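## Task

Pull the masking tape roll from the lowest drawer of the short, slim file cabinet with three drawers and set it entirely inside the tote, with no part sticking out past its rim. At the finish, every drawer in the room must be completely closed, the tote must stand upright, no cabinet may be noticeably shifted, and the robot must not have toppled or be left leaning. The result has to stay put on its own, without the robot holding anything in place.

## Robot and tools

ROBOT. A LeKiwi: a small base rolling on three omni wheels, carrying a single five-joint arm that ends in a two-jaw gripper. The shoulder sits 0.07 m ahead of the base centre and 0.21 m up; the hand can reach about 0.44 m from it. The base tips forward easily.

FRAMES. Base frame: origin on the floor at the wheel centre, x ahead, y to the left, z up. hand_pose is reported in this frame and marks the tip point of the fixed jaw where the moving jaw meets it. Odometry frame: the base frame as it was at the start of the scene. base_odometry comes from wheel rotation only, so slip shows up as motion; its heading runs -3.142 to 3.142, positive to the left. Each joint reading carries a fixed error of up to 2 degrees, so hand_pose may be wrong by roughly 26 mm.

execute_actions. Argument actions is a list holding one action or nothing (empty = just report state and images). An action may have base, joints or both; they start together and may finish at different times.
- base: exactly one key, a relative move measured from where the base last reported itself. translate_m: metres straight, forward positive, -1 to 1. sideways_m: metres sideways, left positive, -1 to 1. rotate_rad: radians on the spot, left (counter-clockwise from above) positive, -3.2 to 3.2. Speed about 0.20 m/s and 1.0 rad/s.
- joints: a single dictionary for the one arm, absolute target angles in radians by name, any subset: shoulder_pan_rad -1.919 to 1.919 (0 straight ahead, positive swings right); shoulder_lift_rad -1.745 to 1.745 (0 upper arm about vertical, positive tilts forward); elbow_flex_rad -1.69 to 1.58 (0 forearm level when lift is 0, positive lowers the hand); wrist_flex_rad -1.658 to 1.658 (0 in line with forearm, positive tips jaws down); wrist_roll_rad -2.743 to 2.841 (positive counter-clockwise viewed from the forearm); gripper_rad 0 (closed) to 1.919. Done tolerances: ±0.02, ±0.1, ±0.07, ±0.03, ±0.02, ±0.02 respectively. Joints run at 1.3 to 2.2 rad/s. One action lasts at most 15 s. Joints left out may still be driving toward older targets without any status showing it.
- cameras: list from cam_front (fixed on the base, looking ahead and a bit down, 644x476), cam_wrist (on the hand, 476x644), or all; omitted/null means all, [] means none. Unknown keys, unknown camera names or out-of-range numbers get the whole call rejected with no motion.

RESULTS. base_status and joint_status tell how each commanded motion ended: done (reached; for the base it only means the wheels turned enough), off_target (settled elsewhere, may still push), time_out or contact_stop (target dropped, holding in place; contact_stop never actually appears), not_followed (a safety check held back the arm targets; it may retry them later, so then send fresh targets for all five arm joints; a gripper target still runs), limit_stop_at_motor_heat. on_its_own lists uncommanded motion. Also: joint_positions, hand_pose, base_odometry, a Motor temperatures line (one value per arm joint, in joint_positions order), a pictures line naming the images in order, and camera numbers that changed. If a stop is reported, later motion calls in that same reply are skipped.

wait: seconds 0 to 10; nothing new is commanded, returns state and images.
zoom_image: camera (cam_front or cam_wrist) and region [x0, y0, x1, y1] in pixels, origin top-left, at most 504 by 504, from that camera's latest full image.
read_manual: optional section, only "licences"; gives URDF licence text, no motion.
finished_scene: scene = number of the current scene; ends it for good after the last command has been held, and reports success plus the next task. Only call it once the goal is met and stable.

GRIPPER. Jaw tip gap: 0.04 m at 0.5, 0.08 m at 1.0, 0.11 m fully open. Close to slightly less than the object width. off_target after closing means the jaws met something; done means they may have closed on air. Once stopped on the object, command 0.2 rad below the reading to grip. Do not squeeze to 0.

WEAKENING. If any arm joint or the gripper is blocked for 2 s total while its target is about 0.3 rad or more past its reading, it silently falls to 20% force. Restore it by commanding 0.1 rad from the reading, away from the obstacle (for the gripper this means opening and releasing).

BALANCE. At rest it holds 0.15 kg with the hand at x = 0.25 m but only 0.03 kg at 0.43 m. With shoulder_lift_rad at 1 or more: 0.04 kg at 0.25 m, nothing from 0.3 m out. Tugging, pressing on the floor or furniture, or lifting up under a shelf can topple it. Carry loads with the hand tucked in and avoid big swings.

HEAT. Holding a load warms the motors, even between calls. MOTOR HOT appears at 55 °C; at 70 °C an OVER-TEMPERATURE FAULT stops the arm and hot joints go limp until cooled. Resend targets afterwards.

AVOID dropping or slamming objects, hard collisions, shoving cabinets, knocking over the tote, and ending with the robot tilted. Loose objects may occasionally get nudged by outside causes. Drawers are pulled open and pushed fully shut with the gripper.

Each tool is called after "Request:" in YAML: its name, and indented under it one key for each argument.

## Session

Request:
execute_actions:
  actions: []

Scene clock: 0.00 s.
Motor temperatures (°C, as the motors report them): [24 24 25 24 25]
base_odometry: x=+0.000 y=+0.000 heading=+0.000 (m, m, rad; odometry frame)
base_status: not commanded
joint_positions: shoulder_pan_rad=-0.191 shoulder_lift_rad=-1.530 elbow_flex_rad=-0.254 wrist_flex_rad=+1.387 wrist_roll_rad=-1.529 gripper_rad=+1.920
joint_status: not commanded
hand_pose: x=+0.0985 y=+0.0140 z=+0.4340 quat_wxyz=(+0.828, -0.051, +0.552, +0.082) (m; base frame)
pictures: cam_front, cam_wrist
camera_calibration (this result's frames):
cam_wrist: T_world_to_cam=[[0.21512, -0.975546, -0.0450926, 0.00987053], [-0.142166, 0.0143992, -0.989738, 0.461031], [0.966184, 0.219323, -0.135592, 0.0293976], [0, 0, 0, 1]] pos_world=[0.0350161, -0.00345688, 0.460731]
Images, in order (width x height): cam_front 644x476, cam_wrist 476x644.

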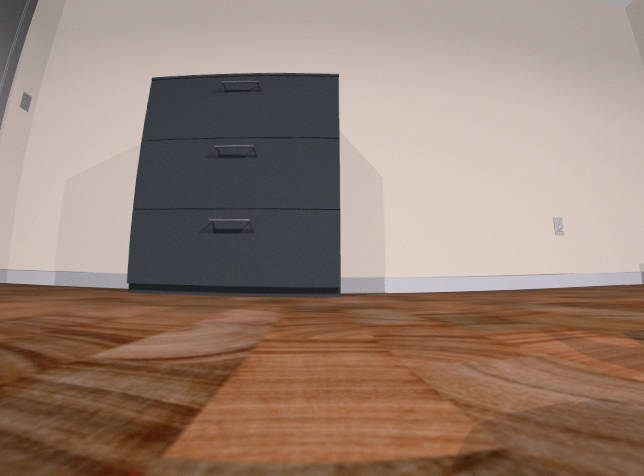

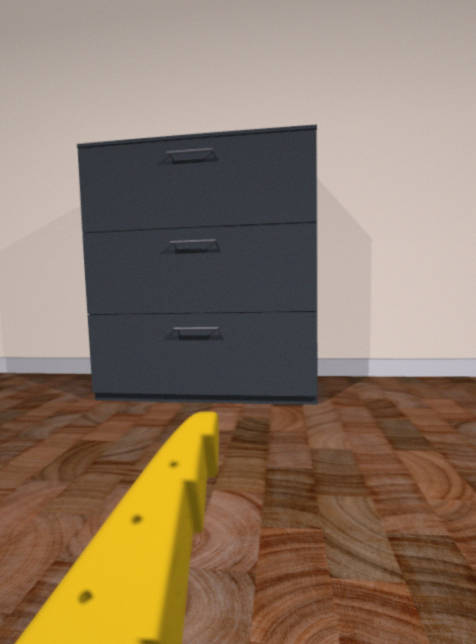

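Same layout probably: target lies behind with the desk.

Request:
execute_actions:
  actions:
    - {"base":{"rotate_rad":-1.5},"joints":{"shoulder_pan_rad":0}}

Request:
execute_actions:
  actions:
    - {"base":{"rotate_rad":-1.4}}

Scene clock: 13.50 s.
Motor temperatures (°C, as the motors report them): [24 24 25 24 25]
base_odometry: x=+0.000 y=+0.000 heading=-1.496 (m, m, rad; odometry frame)
base_status: done
joint_positions: shoulder_pan_rad=-0.010 shoulder_lift_rad=-1.530 elbow_flex_rad=-0.254 wrist_flex_rad=+1.387 wrist_roll_rad=-1.529 gripper_rad=+1.920
joint_status: all done
hand_pose: x=+0.1005 y=+0.0081 z=+0.4340 quat_wxyz=(+0.833, -0.001, +0.554, +0.007) (m; base frame)
pictures: cam_front, cam_wrist
camera_calibration (this result's frames):
cam_wrist: T_world_to_cam=[[0.0359851, -0.998334, -0.0450926, 0.0218726], [-0.137251, 0.0397571, -0.989738, 0.460702], [0.989882, 0.0418049, -0.135592, 0.0278098], [0, 0, 0, 1]] pos_world=[0.0349164, 0.00235742, 0.460731]
Images, in order (width x height): cam_front 644x476, cam_wrist 476x644.

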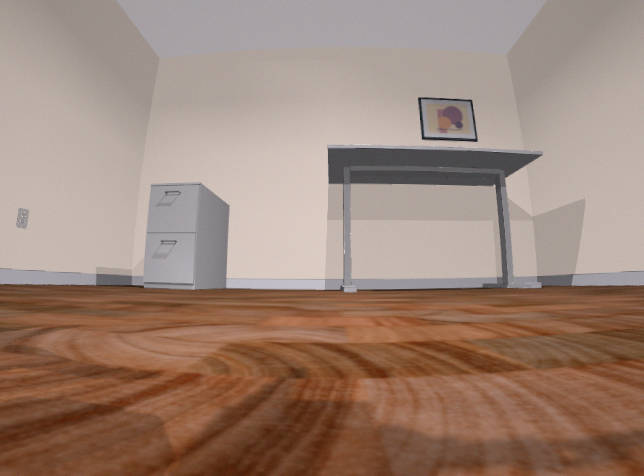

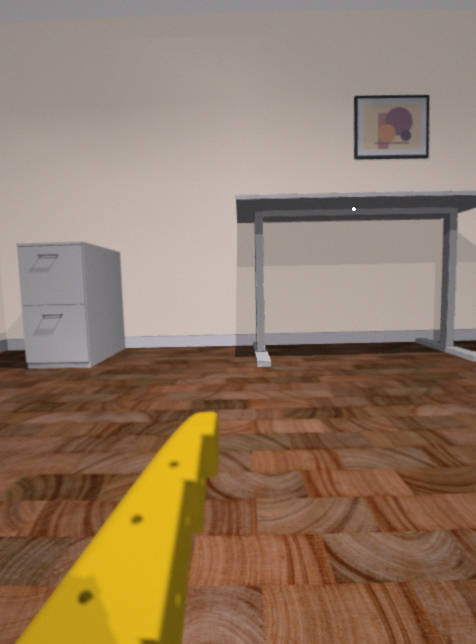

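Scene clock: 15.87 s.
Motor temperatures (°C, as the motors report them): [24 24 25 24 25]
base_odometry: x=+0.000 y=+0.000 heading=-2.892 (m, m, rad; odometry frame)
base_status: done
joint_positions: shoulder_pan_rad=-0.010 shoulder_lift_rad=-1.530 elbow_flex_rad=-0.254 wrist_flex_rad=+1.387 wrist_roll_rad=-1.529 gripper_rad=+1.920
joint_status: not commanded
hand_pose: x=+0.1005 y=+0.0081 z=+0.4340 quat_wxyz=(+0.833, -0.001, +0.554, +0.007) (m; base frame)
pictures: cam_front, cam_wrist
camera_calibration (this result's frames):
cam_wrist: T_world_to_cam=[[0.0359851, -0.998334, -0.0450926, 0.0218726], [-0.137251, 0.0397571, -0.989738, 0.460702], [0.989882, 0.0418049, -0.135592, 0.0278098], [0, 0, 0, 1]] pos_world=[0.0349164, 0.00235742, 0.460731]
Images, in order (width x height): cam_front 644x476, cam_wrist 476x644.

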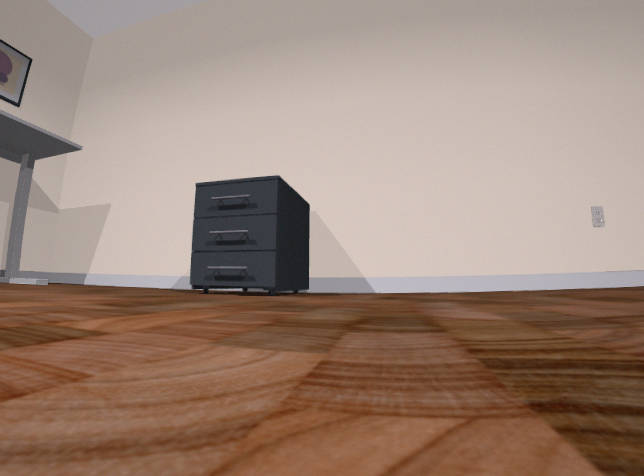

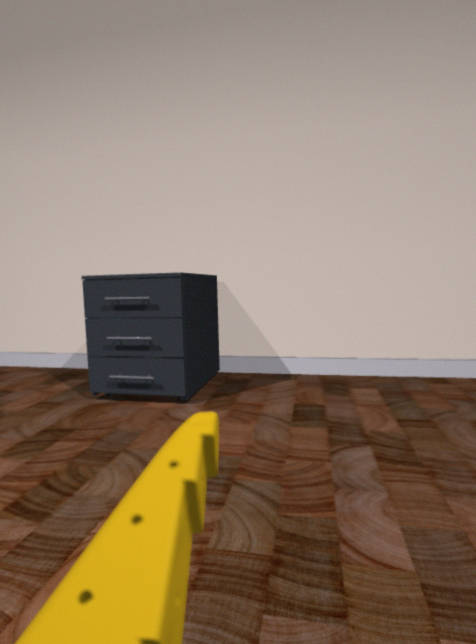

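Request:
execute_actions:
  actions:
    - {"base":{"rotate_rad":-0.21}}
  cameras: ["cam_front"]

Request:
execute_actions:
  actions:
    - {"base":{"sideways_m":0.64}}
  cameras: []

Request:
execute_actions:
  actions:
    - {"base":{"translate_m":0.65},"joints":{"shoulder_pan_rad":0,"shoulder_lift_rad":-0.4,"elbow_flex_rad":1.5,"wrist_flex_rad":-0.45,"wrist_roll_rad":0,"gripper_rad":0.4}}
  cameras: ["cam_front"]

Scene clock: 32.63 s.
Motor temperatures (°C, as the motors report them): [24 24 25 24 25]
base_odometry: x=+0.000 y=+0.000 heading=-3.098 (m, m, rad; odometry frame)
base_status: done
joint_positions: shoulder_pan_rad=-0.010 shoulder_lift_rad=-1.530 elbow_flex_rad=-0.254 wrist_flex_rad=+1.387 wrist_roll_rad=-1.529 gripper_rad=+1.920
joint_status: not commanded
hand_pose: x=+0.1005 y=+0.0081 z=+0.4340 quat_wxyz=(+0.833, -0.001, +0.554, +0.007) (m; base frame)
pictures: cam_front
Images, in order (width x height): cam_front 644x476.

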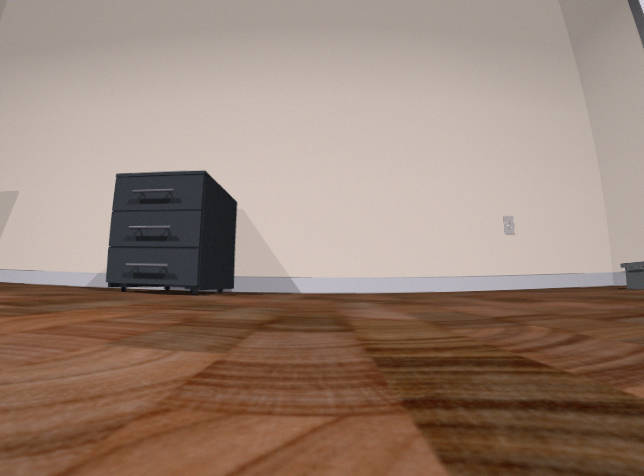

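Scene clock: 36.80 s.
Motor temperatures (°C, as the motors report them): [24 24 25 24 25]
base_odometry: x=+0.026 y=-0.639 heading=-3.100 (m, m, rad; odometry frame)
base_status: done
joint_positions: shoulder_pan_rad=-0.010 shoulder_lift_rad=-1.532 elbow_flex_rad=-0.254 wrist_flex_rad=+1.387 wrist_roll_rad=-1.529 gripper_rad=+1.920
joint_status: not commanded
hand_pose: x=+0.1001 y=+0.0081 z=+0.4340 quat_wxyz=(+0.833, -0.001, +0.553, +0.007) (m; base frame)
pictures: none
No camera images: the call's "cameras" was empty. Leave "cameras" out to get every camera's image.

Scene clock: 41.03 s.
Motor temperatures (°C, as the motors report them): [24 24 25 24 25]
base_odometry: x=-0.623 y=-0.666 heading=-3.100 (m, m, rad; odometry frame)
base_status: done
joint_positions: shoulder_pan_rad=-0.010 shoulder_lift_rad=-0.397 elbow_flex_rad=+1.503 wrist_flex_rad=-0.435 wrist_roll_rad=-0.006 gripper_rad=+0.412
joint_status: all done
hand_pose: x=+0.2657 y=+0.0020 z=+0.0993 quat_wxyz=(+0.317, -0.623, +0.651, -0.297) (m; base frame)
pictures: cam_front
Images, in order (width x height): cam_front 644x476.

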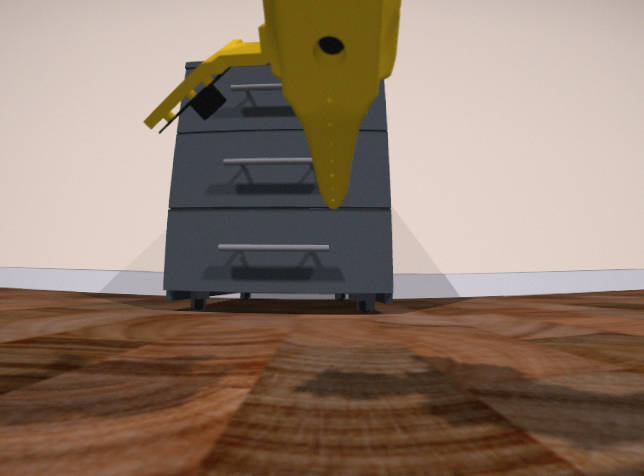

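Request:
execute_actions:
  actions:
    - {"base":{"sideways_m":0.07}}
  cameras: ["cam_front"]

Request:
execute_actions:
  actions:
    - {"base":{"translate_m":0.2}}
  cameras: ["cam_front"]

Scene clock: 56.27 s.
Motor temperatures (°C, as the motors report them): [24 24 25 24 25]
base_odometry: x=-0.620 y=-0.735 heading=-3.102 (m, m, rad; odometry frame)
base_status: done
joint_positions: shoulder_pan_rad=-0.010 shoulder_lift_rad=-0.397 elbow_flex_rad=+1.503 wrist_flex_rad=-0.435 wrist_roll_rad=-0.006 gripper_rad=+0.412
joint_status: not commanded
hand_pose: x=+0.2657 y=+0.0020 z=+0.0993 quat_wxyz=(+0.317, -0.623, +0.651, -0.297) (m; base frame)
pictures: cam_front
Images, in order (width x height): cam_front 644x476.

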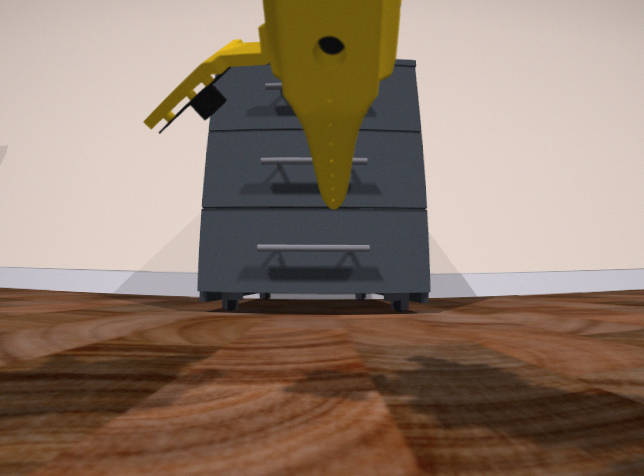

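Scene clock: 58.23 s.
Motor temperatures (°C, as the motors report them): [24 24 25 24 25]
base_odometry: x=-0.819 y=-0.743 heading=-3.102 (m, m, rad; odometry frame)
base_status: done
joint_positions: shoulder_pan_rad=-0.010 shoulder_lift_rad=-0.397 elbow_flex_rad=+1.503 wrist_flex_rad=-0.435 wrist_roll_rad=-0.006 gripper_rad=+0.412
joint_status: not commanded
hand_pose: x=+0.2657 y=+0.0020 z=+0.0993 quat_wxyz=(+0.317, -0.623, +0.651, -0.297) (m; base frame)
pictures: cam_front
Images, in order (width x height): cam_front 644x476.

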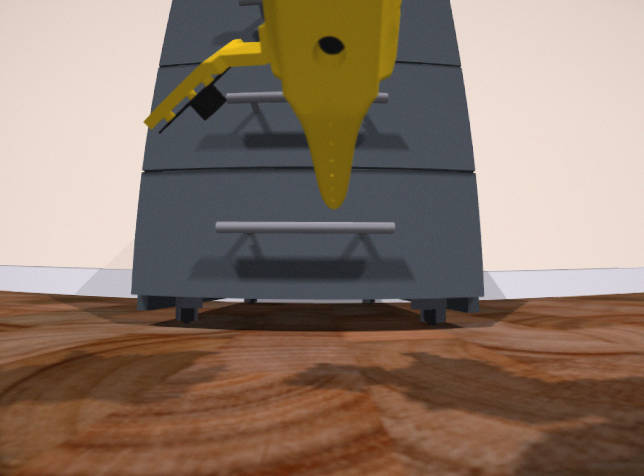

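Request:
execute_actions:
  actions:
    - {"base":{"translate_m":0.175}}

Scene clock: 69.77 s.
Motor temperatures (°C, as the motors report them): [24 24 25 24 25]
base_odometry: x=-0.993 y=-0.750 heading=-3.102 (m, m, rad; odometry frame)
base_status: done
joint_positions: shoulder_pan_rad=-0.010 shoulder_lift_rad=-0.397 elbow_flex_rad=+1.527 wrist_flex_rad=-0.435 wrist_roll_rad=-0.006 gripper_rad=+0.408
joint_status: not commanded
hand_pose: x=+0.2601 y=+0.0020 z=+0.0948 quat_wxyz=(+0.309, -0.626, +0.654, -0.290) (m; base frame)
pictures: cam_front, cam_wrist
camera_calibration (this result's frames):
cam_wrist: T_world_to_cam=[[0.643577, -0.0924604, 0.759776, -0.241357], [-0.434214, -0.861575, 0.262957, 0.10737], [0.630292, -0.499138, -0.594637, -0.037815], [0, 0, 0, 1]] pos_world=[0.225787, 0.0513163, 0.132657]
Images, in order (width x height): cam_front 644x476, cam_wrist 476x644.

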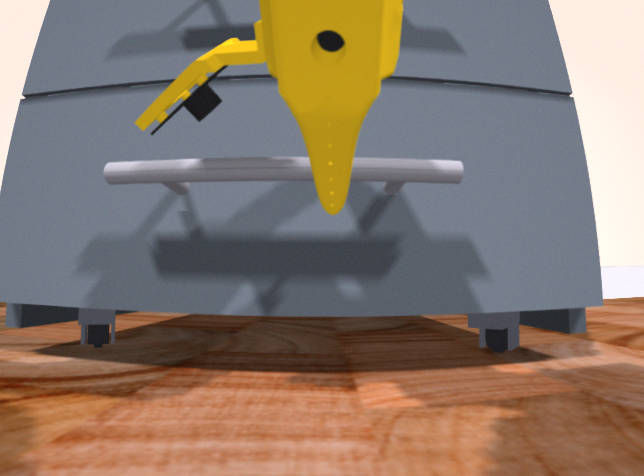

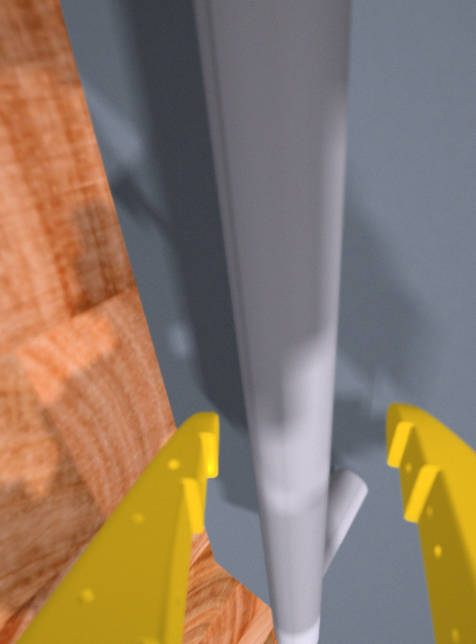

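Request:
execute_actions:
  actions:
    - {"joints":{"gripper_rad":0.03}}
  cameras: ["cam_wrist"]

Request:
execute_actions:
  actions:
    - {"base":{"translate_m":-0.28},"joints":{"gripper_rad":0.0}}

Scene clock: 78.97 s.
Motor temperatures (°C, as the motors report them): [24 24 25 24 25]
base_odometry: x=-0.993 y=-0.750 heading=-3.102 (m, m, rad; odometry frame)
base_status: not commanded
joint_positions: shoulder_pan_rad=-0.010 shoulder_lift_rad=-0.397 elbow_flex_rad=+1.501 wrist_flex_rad=-0.444 wrist_roll_rad=-0.004 gripper_rad=+0.064
joint_status: gripper_rad off_target (ended at +0.064, target +0.030)
hand_pose: x=+0.2670 y=+0.0020 z=+0.1007 quat_wxyz=(+0.321, -0.621, +0.648, -0.301) (m; base frame)
pictures: cam_wrist
camera_calibration (this result's frames):
cam_wrist: T_world_to_cam=[[0.616454, -0.0912092, 0.78209, -0.245264], [-0.442406, -0.861783, 0.248207, 0.112525], [0.651353, -0.499009, -0.571602, -0.0465524], [0, 0, 0, 1]] pos_world=[0.231298, 0.0513715, 0.13728]
Images, in order (width x height): cam_wrist 476x644.

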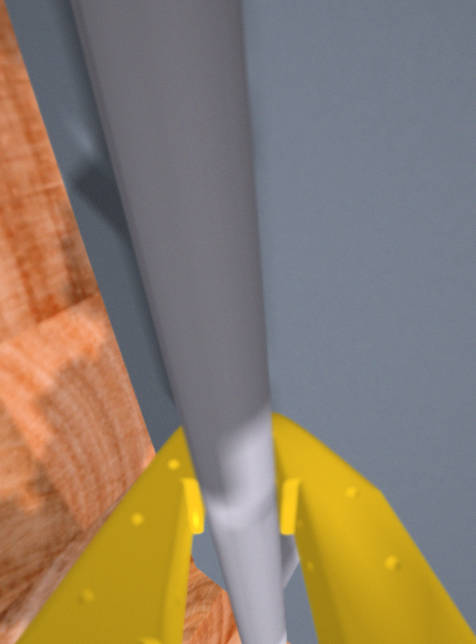

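Scene clock: 81.33 s.
Motor temperatures (°C, as the motors report them): [24 24 25 24 25]
base_odometry: x=-0.714 y=-0.739 heading=-3.099 (m, m, rad; odometry frame)
base_status: done
joint_positions: shoulder_pan_rad=-0.016 shoulder_lift_rad=-0.397 elbow_flex_rad=+1.503 wrist_flex_rad=-0.452 wrist_roll_rad=-0.003 gripper_rad=+0.057
joint_status: gripper_rad off_target (ended at +0.057, target +0.000)
hand_pose: x=+0.2674 y=+0.0033 z=+0.1013 quat_wxyz=(+0.323, -0.623, +0.645, -0.302) (m; base frame)
pictures: cam_front, cam_wrist
camera_calibration (this result's frames):
cam_wrist: T_world_to_cam=[[0.612258, -0.0859753, 0.78597, -0.245222], [-0.437822, -0.864616, 0.246478, 0.112571], [0.658371, -0.495023, -0.56701, -0.0482141], [0, 0, 0, 1]] pos_world=[0.231168, 0.0523808, 0.137653]
Images, in order (width x height): cam_front 644x476, cam_wrist 476x644.

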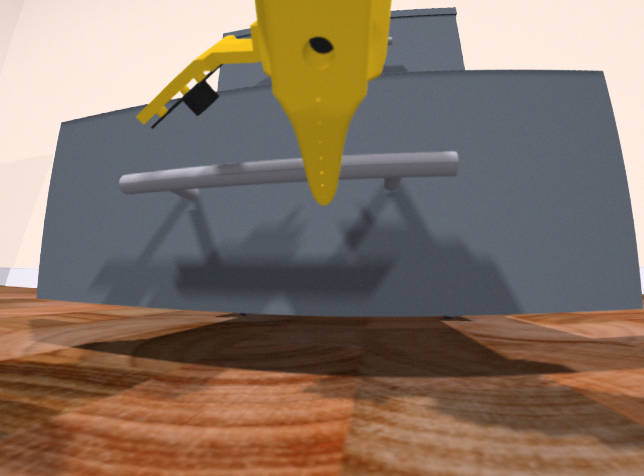

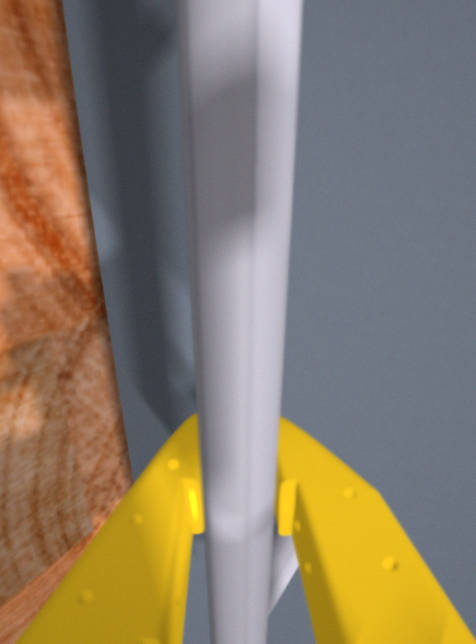

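Request:
execute_actions:
  actions:
    - {"joints":{"gripper_rad":0.6}}
  cameras: []

Request:
execute_actions:
  actions:
    - {"base":{"translate_m":-0.07}}
  cameras: []

Request:
execute_actions:
  actions:
    - {"joints":{"shoulder_pan_rad":0,"shoulder_lift_rad":-0.3,"elbow_flex_rad":-0.3,"wrist_flex_rad":1.5,"wrist_roll_rad":-1.53,"gripper_rad":1.9}}
  cameras: ["cam_front"]

Request:
execute_actions:
  actions:
    - {"base":{"translate_m":0.14}}

Scene clock: 96.37 s.
Motor temperatures (°C, as the motors report them): [24 24 25 24 25]
base_odometry: x=-0.714 y=-0.739 heading=-3.101 (m, m, rad; odometry frame)
base_status: not commanded
joint_positions: shoulder_pan_rad=-0.012 shoulder_lift_rad=-0.384 elbow_flex_rad=+1.536 wrist_flex_rad=-0.444 wrist_roll_rad=-0.003 gripper_rad=+0.580
joint_status: gripper_rad off_target (ended at +0.580, target +0.600)
hand_pose: x=+0.2576 y=+0.0022 z=+0.0922 quat_wxyz=(+0.305, -0.629, +0.655, -0.286) (m; base frame)
pictures: none
No camera images: the call's "cameras" was empty. Leave "cameras" out to get every camera's image.

Scene clock: 97.63 s.
Motor temperatures (°C, as the motors report them): [24 24 25 24 25]
base_odometry: x=-0.644 y=-0.736 heading=-3.101 (m, m, rad; odometry frame)
base_status: done
joint_positions: shoulder_pan_rad=-0.010 shoulder_lift_rad=-0.384 elbow_flex_rad=+1.524 wrist_flex_rad=-0.444 wrist_roll_rad=-0.003 gripper_rad=+0.588
joint_status: not commanded
hand_pose: x=+0.2604 y=+0.0020 z=+0.0944 quat_wxyz=(+0.309, -0.627, +0.653, -0.290) (m; base frame)
pictures: none
No camera images: the call's "cameras" was empty. Leave "cameras" out to get every camera's image.

Scene clock: 99.57 s.
Motor temperatures (°C, as the motors report them): [24 24 25 24 25]
base_odometry: x=-0.644 y=-0.736 heading=-3.101 (m, m, rad; odometry frame)
base_status: not commanded
joint_positions: shoulder_pan_rad=-0.010 shoulder_lift_rad=-0.294 elbow_flex_rad=-0.268 wrist_flex_rad=+1.495 wrist_roll_rad=-1.524 gripper_rad=+1.888
joint_status: all done
hand_pose: x=+0.2983 y=+0.0101 z=+0.2718 quat_wxyz=(+0.313, -0.004, +0.950, +0.002) (m; base frame)
pictures: cam_front
Images, in order (width x height): cam_front 644x476.

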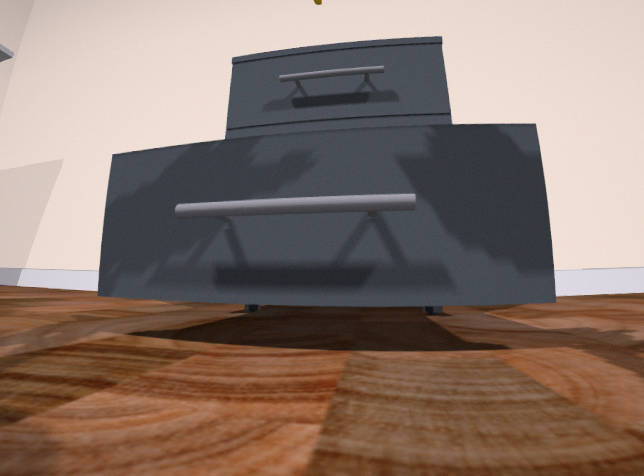

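Scene clock: 101.23 s.
Motor temperatures (°C, as the motors report them): [24 24 25 24 25]
base_odometry: x=-0.784 y=-0.742 heading=-3.101 (m, m, rad; odometry frame)
base_status: done
joint_positions: shoulder_pan_rad=-0.010 shoulder_lift_rad=-0.294 elbow_flex_rad=-0.269 wrist_flex_rad=+1.495 wrist_roll_rad=-1.524 gripper_rad=+1.888
joint_status: not commanded
hand_pose: x=+0.2984 y=+0.0101 z=+0.2722 quat_wxyz=(+0.314, -0.004, +0.949, +0.002) (m; base frame)
pictures: cam_front, cam_wrist
camera_calibration (this result's frames):
cam_wrist: T_world_to_cam=[[-0.0237385, -0.999168, -0.033173, 0.0240417], [-0.994123, 0.0270983, -0.104807, 0.342523], [0.105618, 0.0304901, -0.993939, 0.307457], [0, 0, 0, 1]] pos_world=[0.308608, 0.0053655, 0.342289]
Images, in order (width x height): cam_front 644x476, cam_wrist 476x644.

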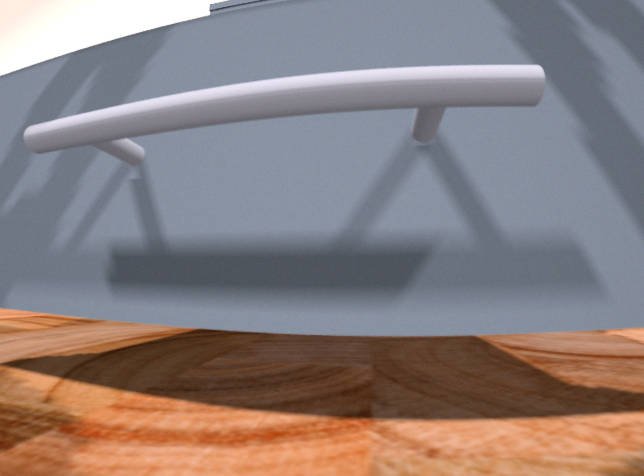

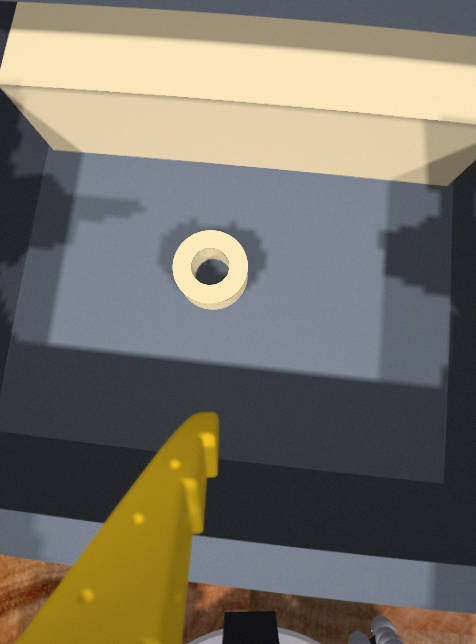

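Request:
execute_actions:
  actions:
    - {"base":{"rotate_rad":-0.08},"joints":{"gripper_rad":1.0}}
  cameras: []

Request:
execute_actions:
  actions:
    - {"base":{"sideways_m":0.09}}
  cameras: []

Request:
execute_actions:
  actions:
    - {"base":{"translate_m":0.04},"joints":{"shoulder_lift_rad":0.3,"elbow_flex_rad":-0.2,"wrist_flex_rad":1.42}}

Scene clock: 126.13 s.
Motor temperatures (°C, as the motors report them): [24 24 25 24 25]
base_odometry: x=-0.784 y=-0.742 heading=+3.106 (m, m, rad; odometry frame)
base_status: done
joint_positions: shoulder_pan_rad=-0.010 shoulder_lift_rad=-0.294 elbow_flex_rad=-0.269 wrist_flex_rad=+1.495 wrist_roll_rad=-1.524 gripper_rad=+1.013
joint_status: all done
hand_pose: x=+0.2984 y=+0.0101 z=+0.2722 quat_wxyz=(+0.314, -0.004, +0.949, +0.002) (m; base frame)
pictures: none
No camera images: the call's "cameras" was empty. Leave "cameras" out to get every camera's image.

Scene clock: 127.53 s.
Motor temperatures (°C, as the motors report them): [24 24 25 24 25]
base_odometry: x=-0.787 y=-0.831 heading=+3.104 (m, m, rad; odometry frame)
base_status: done
joint_positions: shoulder_pan_rad=-0.010 shoulder_lift_rad=-0.294 elbow_flex_rad=-0.269 wrist_flex_rad=+1.495 wrist_roll_rad=-1.524 gripper_rad=+1.012
joint_status: not commanded
hand_pose: x=+0.2984 y=+0.0101 z=+0.2722 quat_wxyz=(+0.314, -0.004, +0.949, +0.002) (m; base frame)
pictures: none
No camera images: the call's "cameras" was empty. Leave "cameras" out to get every camera's image.

Scene clock: 128.57 s.
Motor temperatures (°C, as the motors report them): [24 24 25 24 25]
base_odometry: x=-0.827 y=-0.829 heading=+3.104 (m, m, rad; odometry frame)
base_status: done
joint_positions: shoulder_pan_rad=-0.010 shoulder_lift_rad=+0.314 elbow_flex_rad=-0.192 wrist_flex_rad=+1.429 wrist_roll_rad=-1.524 gripper_rad=+1.012
joint_status: all done
hand_pose: x=+0.2963 y=+0.0101 z=+0.1357 quat_wxyz=(+0.010, -0.004, +1.000, +0.000) (m; base frame)
pictures: cam_front, cam_wrist
camera_calibration (this result's frames):
cam_wrist: T_world_to_cam=[[-0.0366931, -0.999299, -0.0073969, 0.0197879], [-0.870946, 0.028349, 0.49056, 0.208888], [-0.490006, 0.0244425, -0.871376, 0.331966], [0, 0, 0, 1]] pos_world=[0.345321, 0.00573827, 0.186941]
Images, in order (width x height): cam_front 644x476, cam_wrist 476x644.

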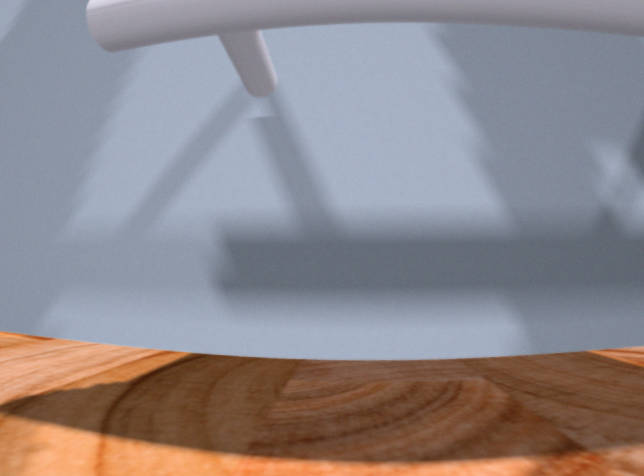

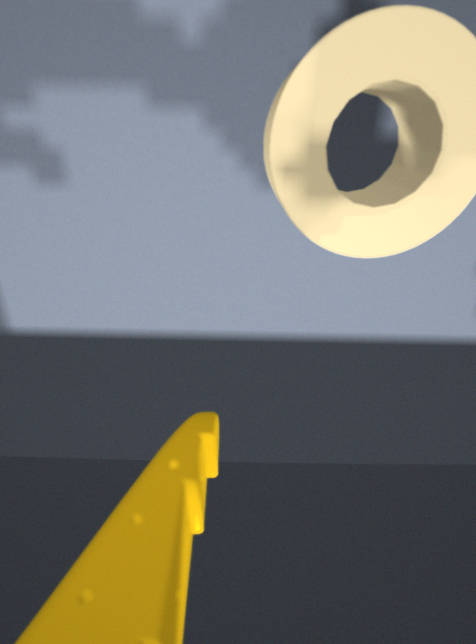

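Request:
execute_actions:
  actions:
    - {"joints":{"shoulder_pan_rad":0.04,"shoulder_lift_rad":0.72,"elbow_flex_rad":-0.58,"wrist_flex_rad":1.36,"gripper_rad":1.1}}
  cameras: ["cam_wrist"]

Scene clock: 140.90 s.
Motor temperatures (°C, as the motors report them): [24 24 25 24 25]
base_odometry: x=-0.827 y=-0.829 heading=+3.104 (m, m, rad; odometry frame)
base_status: not commanded
joint_positions: shoulder_pan_rad=+0.030 shoulder_lift_rad=+0.740 elbow_flex_rad=-0.548 wrist_flex_rad=+1.369 wrist_roll_rad=-1.524 gripper_rad=+1.088
joint_status: all done
hand_pose: x=+0.3289 y=-0.0001 z=+0.0920 quat_wxyz=(+0.005, +0.016, +1.000, +0.000) (m; base frame)
pictures: cam_wrist
camera_calibration (this result's frames):
cam_wrist: T_world_to_cam=[[-0.0765856, -0.997039, -0.00689355, 0.023628], [-0.863808, 0.0628955, 0.49988, 0.255777], [-0.497966, 0.0442383, -0.866067, 0.312249], [0, 0, 0, 1]] pos_world=[0.378242, -0.00634258, 0.142734]
Images, in order (width x height): cam_wrist 476x644.

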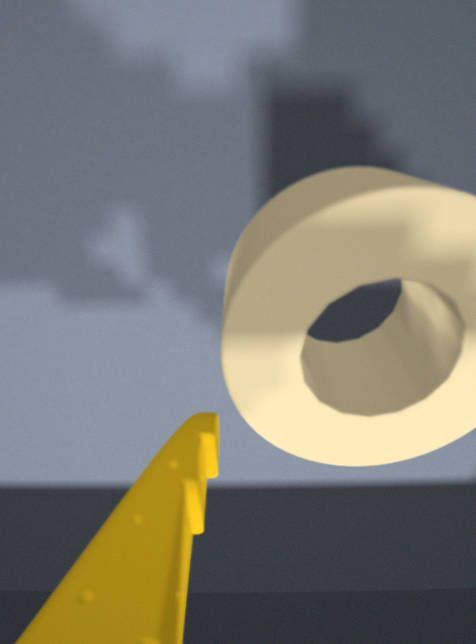

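Request:
execute_actions:
  actions:
    - {"joints":{"shoulder_pan_rad":0.0,"gripper_rad":1.15}}
  cameras: []

Request:
execute_actions:
  actions:
    - {"joints":{"shoulder_lift_rad":0.98,"elbow_flex_rad":-0.62,"wrist_flex_rad":1.29}}
  cameras: ["cam_wrist"]

Scene clock: 165.30 s.
Motor temperatures (°C, as the motors report them): [24 24 25 24 25]
base_odometry: x=-0.827 y=-0.829 heading=+3.104 (m, m, rad; odometry frame)
base_status: not commanded
joint_positions: shoulder_pan_rad=+0.011 shoulder_lift_rad=+0.740 elbow_flex_rad=-0.548 wrist_flex_rad=+1.369 wrist_roll_rad=-1.524 gripper_rad=+1.138
joint_status: all done
hand_pose: x=+0.3289 y=+0.0048 z=+0.0920 quat_wxyz=(+0.005, +0.007, +1.000, +0.000) (m; base frame)
pictures: none
No camera images: the call's "cameras" was empty. Leave "cameras" out to get every camera's image.

Scene clock: 166.00 s.
Motor temperatures (°C, as the motors report them): [24 24 25 24 25]
base_odometry: x=-0.827 y=-0.829 heading=+3.104 (m, m, rad; odometry frame)
base_status: not commanded
joint_positions: shoulder_pan_rad=+0.007 shoulder_lift_rad=+0.906 elbow_flex_rad=-0.628 wrist_flex_rad=+1.306 wrist_roll_rad=-1.524 gripper_rad=+1.138
joint_status: all done
hand_pose: x=+0.3322 y=+0.0059 z=+0.0638 quat_wxyz=(-0.006, +0.004, +1.000, +0.000) (m; base frame)
pictures: cam_wrist
camera_calibration (this result's frames):
cam_wrist: T_world_to_cam=[[-0.053772, -0.998536, -0.00581235, 0.0220308], [-0.853297, 0.0429258, 0.519656, 0.267653], [-0.518646, 0.0329026, -0.854356, 0.295396], [0, 0, 0, 1]] pos_world=[0.382778, 0.000789989, 0.113414]
Images, in order (width x height): cam_wrist 476x644.

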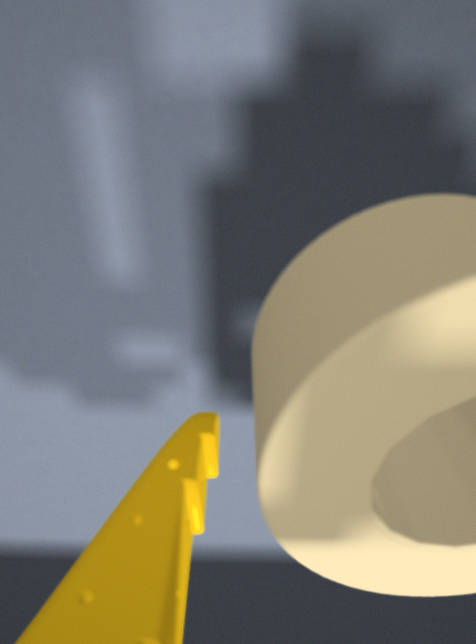

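Good; close.

Request:
execute_actions:
  actions:
    - {"joints":{"shoulder_lift_rad":1.0,"gripper_rad":0.55}}
  cameras: ["cam_wrist"]

Scene clock: 171.83 s.
Motor temperatures (°C, as the motors report them): [24 24 25 24 25]
base_odometry: x=-0.827 y=-0.829 heading=+3.104 (m, m, rad; odometry frame)
base_status: not commanded
joint_positions: shoulder_pan_rad=+0.005 shoulder_lift_rad=+0.913 elbow_flex_rad=-0.636 wrist_flex_rad=+1.306 wrist_roll_rad=-1.524 gripper_rad=+0.563
joint_status: all done
hand_pose: x=+0.3325 y=+0.0063 z=+0.0630 quat_wxyz=(-0.006, +0.004, +1.000, +0.000) (m; base frame)
pictures: cam_wrist
camera_calibration (this result's frames):
cam_wrist: T_world_to_cam=[[-0.0522402, -0.998618, -0.00581235, 0.0219404], [-0.853361, 0.0416168, 0.519656, 0.268388], [-0.518696, 0.032107, -0.854356, 0.294892], [0, 0, 0, 1]] pos_world=[0.383137, 0.00127251, 0.1126]
Images, in order (width x height): cam_wrist 476x644.

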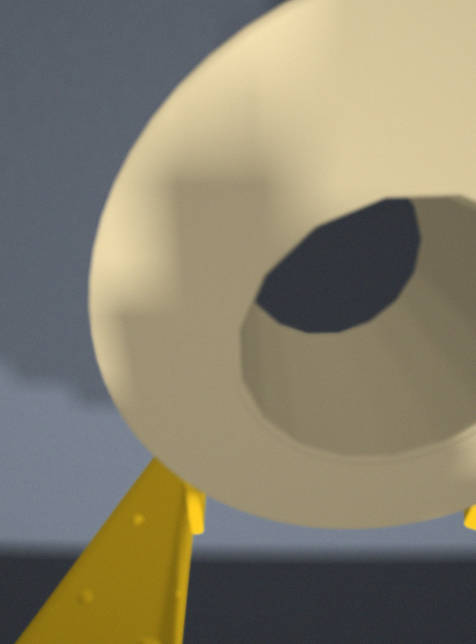

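Request:
execute_actions:
  actions:
    - {"joints":{"gripper_rad":1.15}}
  cameras: []

Request:
execute_actions:
  actions:
    - {"joints":{"shoulder_lift_rad":0.3,"elbow_flex_rad":-0.2,"wrist_flex_rad":1.42}}
  cameras: ["cam_wrist"]

Scene clock: 180.03 s.
Motor temperatures (°C, as the motors report them): [24 24 25 24 25]
base_odometry: x=-0.827 y=-0.829 heading=+3.104 (m, m, rad; odometry frame)
base_status: not commanded
joint_positions: shoulder_pan_rad=+0.005 shoulder_lift_rad=+0.913 elbow_flex_rad=-0.636 wrist_flex_rad=+1.306 wrist_roll_rad=-1.524 gripper_rad=+1.137
joint_status: all done
hand_pose: x=+0.3325 y=+0.0063 z=+0.0630 quat_wxyz=(-0.006, +0.004, +1.000, +0.000) (m; base frame)
pictures: none
No camera images: the call's "cameras" was empty. Leave "cameras" out to get every camera's image.

Scene clock: 181.07 s.
Motor temperatures (°C, as the motors report them): [24 24 25 24 25]
base_odometry: x=-0.827 y=-0.829 heading=+3.105 (m, m, rad; odometry frame)
base_status: not commanded
joint_positions: shoulder_pan_rad=+0.005 shoulder_lift_rad=+0.347 elbow_flex_rad=-0.195 wrist_flex_rad=+1.412 wrist_roll_rad=-1.524 gripper_rad=+1.138
joint_status: all done
hand_pose: x=+0.2971 y=+0.0065 z=+0.1294 quat_wxyz=(+0.003, +0.004, +1.000, +0.000) (m; base frame)
pictures: cam_wrist
camera_calibration (this result's frames):
cam_wrist: T_world_to_cam=[[-0.0521149, -0.998618, -0.00674959, 0.0207446], [-0.863554, 0.0416697, 0.502532, 0.208923], [-0.501557, 0.0320181, -0.864532, 0.329468], [0, 0, 0, 1]] pos_world=[0.346745, 0.00146127, 0.179985]
Images, in order (width x height): cam_wrist 476x644.

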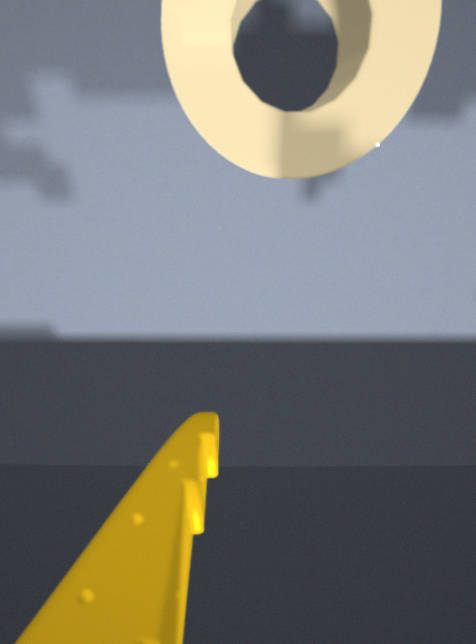

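Request:
execute_actions:
  actions:
    - {"base":{"translate_m":0.022},"joints":{"shoulder_pan_rad":0.075,"shoulder_lift_rad":0.68,"elbow_flex_rad":-0.62,"wrist_flex_rad":1.38,"gripper_rad":0.6}}
  cameras: ["cam_wrist"]

Scene clock: 208.70 s.
Motor temperatures (°C, as the motors report them): [24 24 25 24 25]
base_odometry: x=-0.848 y=-0.829 heading=+3.104 (m, m, rad; odometry frame)
base_status: done
joint_positions: shoulder_pan_rad=+0.065 shoulder_lift_rad=+0.699 elbow_flex_rad=-0.588 wrist_flex_rad=+1.389 wrist_roll_rad=-1.524 gripper_rad=+0.612
joint_status: all done
hand_pose: x=+0.3371 y=-0.0098 z=+0.1073 quat_wxyz=(+0.036, +0.034, +0.999, -0.001) (m; base frame)
pictures: cam_wrist
camera_calibration (this result's frames):
cam_wrist: T_world_to_cam=[[-0.111198, -0.99375, -0.00975737, 0.026612], [-0.890015, 0.0952122, 0.445879, 0.270758], [-0.442163, 0.0582649, -0.89504, 0.31437], [0, 0, 0, 1]] pos_world=[0.382941, -0.0176506, 0.160908]
Images, in order (width x height): cam_wrist 476x644.

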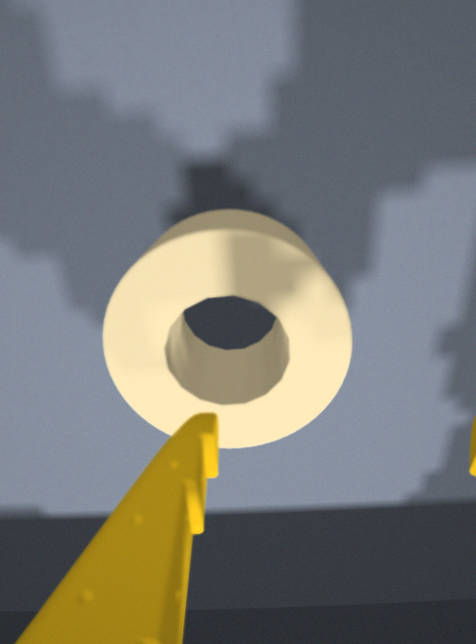

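Request:
execute_actions:
  actions:
    - {"joints":{"shoulder_lift_rad":0.98,"elbow_flex_rad":-0.64,"wrist_flex_rad":1.29}}
  cameras: ["cam_wrist"]

Request:
execute_actions:
  actions:
    - {"joints":{"gripper_rad":0.05}}
  cameras: ["cam_wrist"]

Scene clock: 232.03 s.
Motor temperatures (°C, as the motors report them): [24 24 25 24 25]
base_odometry: x=-0.848 y=-0.829 heading=+3.104 (m, m, rad; odometry frame)
base_status: not commanded
joint_positions: shoulder_pan_rad=+0.067 shoulder_lift_rad=+0.913 elbow_flex_rad=-0.643 wrist_flex_rad=+1.305 wrist_roll_rad=-1.524 gripper_rad=+0.612
joint_status: all done
hand_pose: x=+0.3341 y=-0.0101 z=+0.0640 quat_wxyz=(-0.002, +0.034, +0.999, +0.000) (m; base frame)
pictures: cam_wrist
camera_calibration (this result's frames):
cam_wrist: T_world_to_cam=[[-0.113322, -0.993539, -0.00624523, 0.0261325], [-0.85394, 0.0941829, 0.511778, 0.271151], [-0.507883, 0.063329, -0.859095, 0.294103], [0, 0, 0, 1]] pos_world=[0.383878, -0.0181995, 0.114057]
Images, in order (width x height): cam_wrist 476x644.

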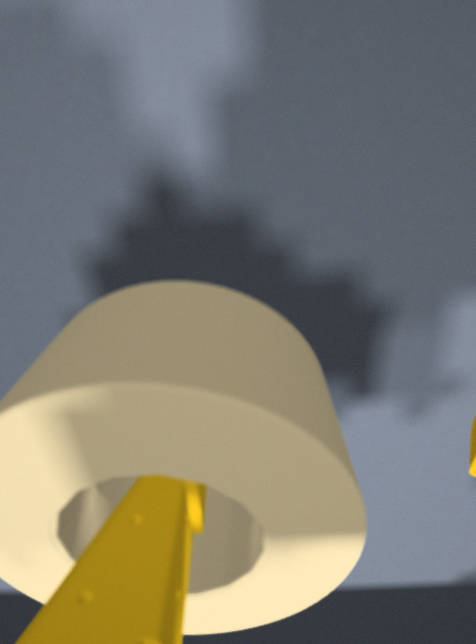

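Scene clock: 232.83 s.
Motor temperatures (°C, as the motors report them): [24 24 25 24 25]
base_odometry: x=-0.848 y=-0.829 heading=+3.104 (m, m, rad; odometry frame)
base_status: not commanded
joint_positions: shoulder_pan_rad=+0.080 shoulder_lift_rad=+0.916 elbow_flex_rad=-0.660 wrist_flex_rad=+1.291 wrist_roll_rad=-1.524 gripper_rad=+0.143
joint_status: gripper_rad off_target (ended at +0.143, target +0.050)
hand_pose: x=+0.3389 y=-0.0141 z=+0.0656 quat_wxyz=(+0.012, +0.041, +0.999, +0.000) (m; base frame)
pictures: cam_wrist
camera_calibration (this result's frames):
cam_wrist: T_world_to_cam=[[-0.126838, -0.991895, -0.00754056, 0.0273152], [-0.866316, 0.107071, 0.487887, 0.280803], [-0.483125, 0.0684151, -0.872874, 0.290703], [0, 0, 0, 1]] pos_world=[0.387175, -0.0228605, 0.116953]
Images, in order (width x height): cam_wrist 476x644.

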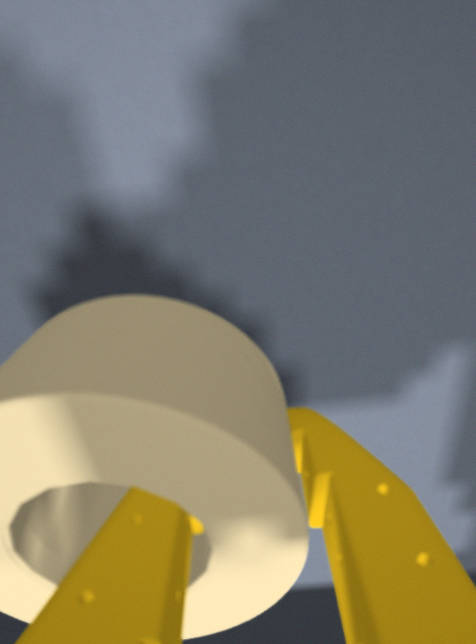

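Gripped by the wall. Lift.

Request:
execute_actions:
  actions:
    - {"joints":{"shoulder_lift_rad":0.3,"elbow_flex_rad":-0.3,"wrist_flex_rad":1.45,"gripper_rad":0.0}}
  cameras: ["cam_wrist"]

Request:
execute_actions:
  actions:
    - {"joints":{"shoulder_pan_rad":0,"shoulder_lift_rad":-0.3,"elbow_flex_rad":-0.3,"wrist_flex_rad":1.5}}
  cameras: ["cam_wrist"]

Scene clock: 243.60 s.
Motor temperatures (°C, as the motors report them): [24 25 25 24 25]
base_odometry: x=-0.848 y=-0.829 heading=+3.104 (m, m, rad; odometry frame)
base_status: not commanded
joint_positions: shoulder_pan_rad=+0.080 shoulder_lift_rad=+0.353 elbow_flex_rad=-0.294 wrist_flex_rad=+1.441 wrist_roll_rad=-1.524 gripper_rad=+0.136
joint_status: gripper_rad off_target (ended at +0.136, target +0.000); the others done
hand_pose: x=+0.3084 y=-0.0117 z=+0.1418 quat_wxyz=(+0.035, +0.041, +0.999, -0.001) (m; base frame)
pictures: cam_wrist
camera_calibration (this result's frames):
cam_wrist: T_world_to_cam=[[-0.126443, -0.991927, -0.00968618, 0.0266399], [-0.887767, 0.108798, 0.44725, 0.229331], [-0.442585, 0.0651507, -0.894357, 0.332848], [0, 0, 0, 1]] pos_world=[0.354275, -0.0202112, 0.195374]
Images, in order (width x height): cam_wrist 476x644.

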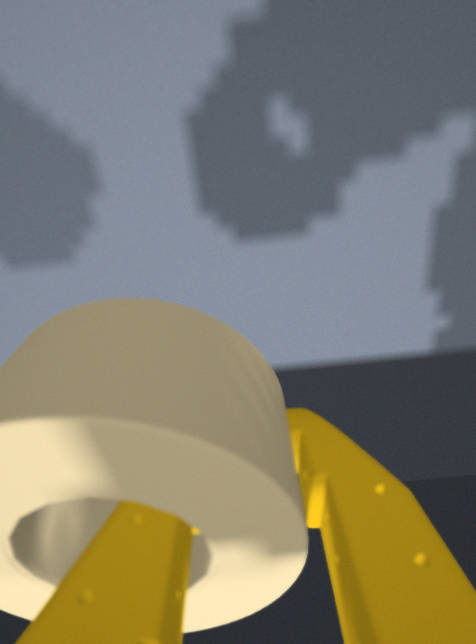

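Scene clock: 244.57 s.
Motor temperatures (°C, as the motors report them): [24 25 25 24 25]
base_odometry: x=-0.848 y=-0.829 heading=+3.104 (m, m, rad; odometry frame)
base_status: not commanded
joint_positions: shoulder_pan_rad=+0.011 shoulder_lift_rad=-0.265 elbow_flex_rad=-0.291 wrist_flex_rad=+1.496 wrist_roll_rad=-1.524 gripper_rad=+0.136
joint_status: all done
hand_pose: x=+0.3013 y=+0.0051 z=+0.2706 quat_wxyz=(+0.310, +0.006, +0.951, -0.001) (m; base frame)
pictures: cam_wrist
camera_calibration (this result's frames):
cam_wrist: T_world_to_cam=[[-0.0454931, -0.998424, -0.0328598, 0.0255261], [-0.994235, 0.0484504, -0.0956555, 0.342855], [0.0970968, 0.0283187, -0.994872, 0.30853], [0, 0, 0, 1]] pos_world=[0.312082, 0.000137292, 0.340583]
Images, in order (width x height): cam_wrist 476x644.

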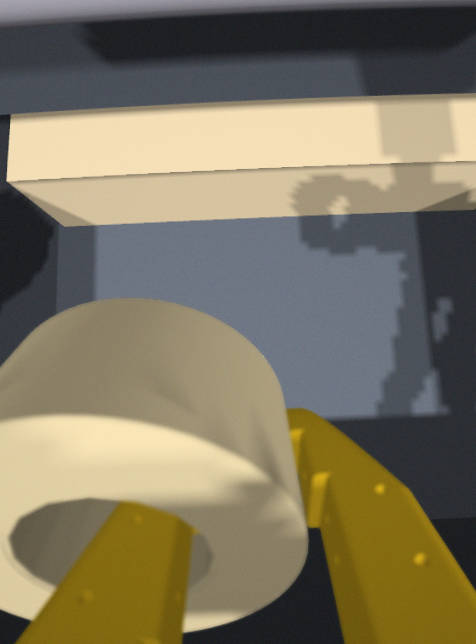

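Request:
execute_actions:
  actions:
    - {"base":{"translate_m":-0.2}}
  cameras: []

Request:
execute_actions:
  actions:
    - {"base":{"rotate_rad":-1.3},"joints":{"shoulder_lift_rad":-0.7,"elbow_flex_rad":0.1}}
  cameras: ["cam_front"]

Request:
execute_actions:
  actions:
    - {"base":{"translate_m":1.0}}
  cameras: ["cam_front"]

Scene clock: 261.23 s.
Motor temperatures (°C, as the motors report them): [24 25 25 24 25]
base_odometry: x=-0.649 y=-0.836 heading=+3.104 (m, m, rad; odometry frame)
base_status: done
joint_positions: shoulder_pan_rad=+0.010 shoulder_lift_rad=-0.265 elbow_flex_rad=-0.291 wrist_flex_rad=+1.498 wrist_roll_rad=-1.524 gripper_rad=+0.136
joint_status: not commanded
hand_pose: x=+0.3011 y=+0.0054 z=+0.2704 quat_wxyz=(+0.309, +0.006, +0.951, -0.001) (m; base frame)
pictures: none
No camera images: the call's "cameras" was empty. Leave "cameras" out to get every camera's image.

Scene clock: 263.50 s.
Motor temperatures (°C, as the motors report them): [24 25 25 24 25]
base_odometry: x=-0.649 y=-0.836 heading=+1.808 (m, m, rad; odometry frame)
base_status: done
joint_positions: shoulder_pan_rad=+0.008 shoulder_lift_rad=-0.679 elbow_flex_rad=+0.108 wrist_flex_rad=+1.498 wrist_roll_rad=-1.524 gripper_rad=+0.136
joint_status: all done
hand_pose: x=+0.2554 y=+0.0062 z=+0.2628 quat_wxyz=(+0.316, +0.005, +0.949, -0.001) (m; base frame)
pictures: cam_front
Images, in order (width x height): cam_front 644x476.

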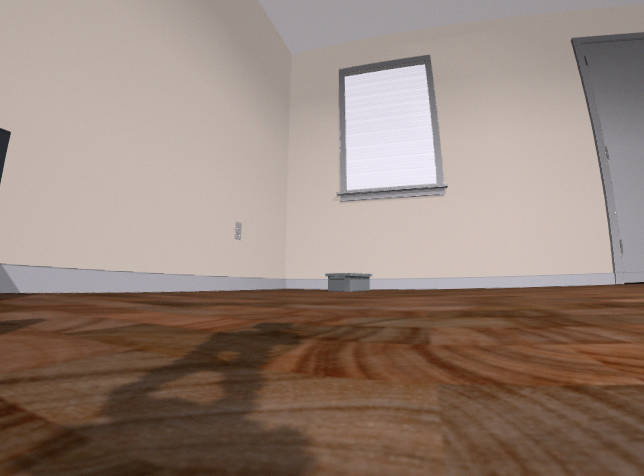

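Scene clock: 269.47 s.
Motor temperatures (°C, as the motors report them): [24 25 25 24 25]
base_odometry: x=-0.883 y=+0.136 heading=+1.808 (m, m, rad; odometry frame)
base_status: done
joint_positions: shoulder_pan_rad=+0.008 shoulder_lift_rad=-0.679 elbow_flex_rad=+0.110 wrist_flex_rad=+1.498 wrist_roll_rad=-1.524 gripper_rad=+0.136
joint_status: not commanded
hand_pose: x=+0.2554 y=+0.0062 z=+0.2625 quat_wxyz=(+0.316, +0.005, +0.949, -0.001) (m; base frame)
pictures: cam_front
Images, in order (width x height): cam_front 644x476.

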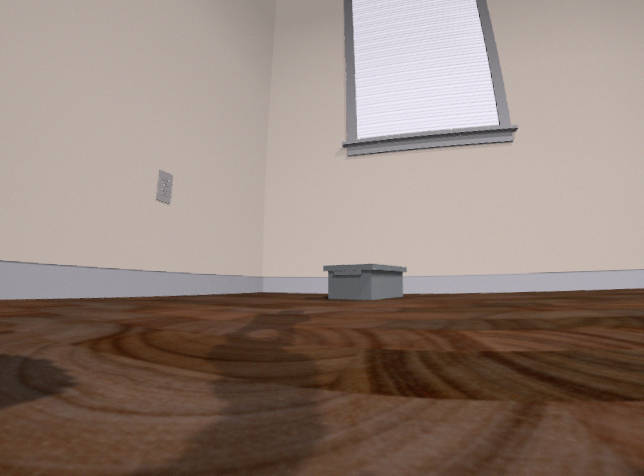

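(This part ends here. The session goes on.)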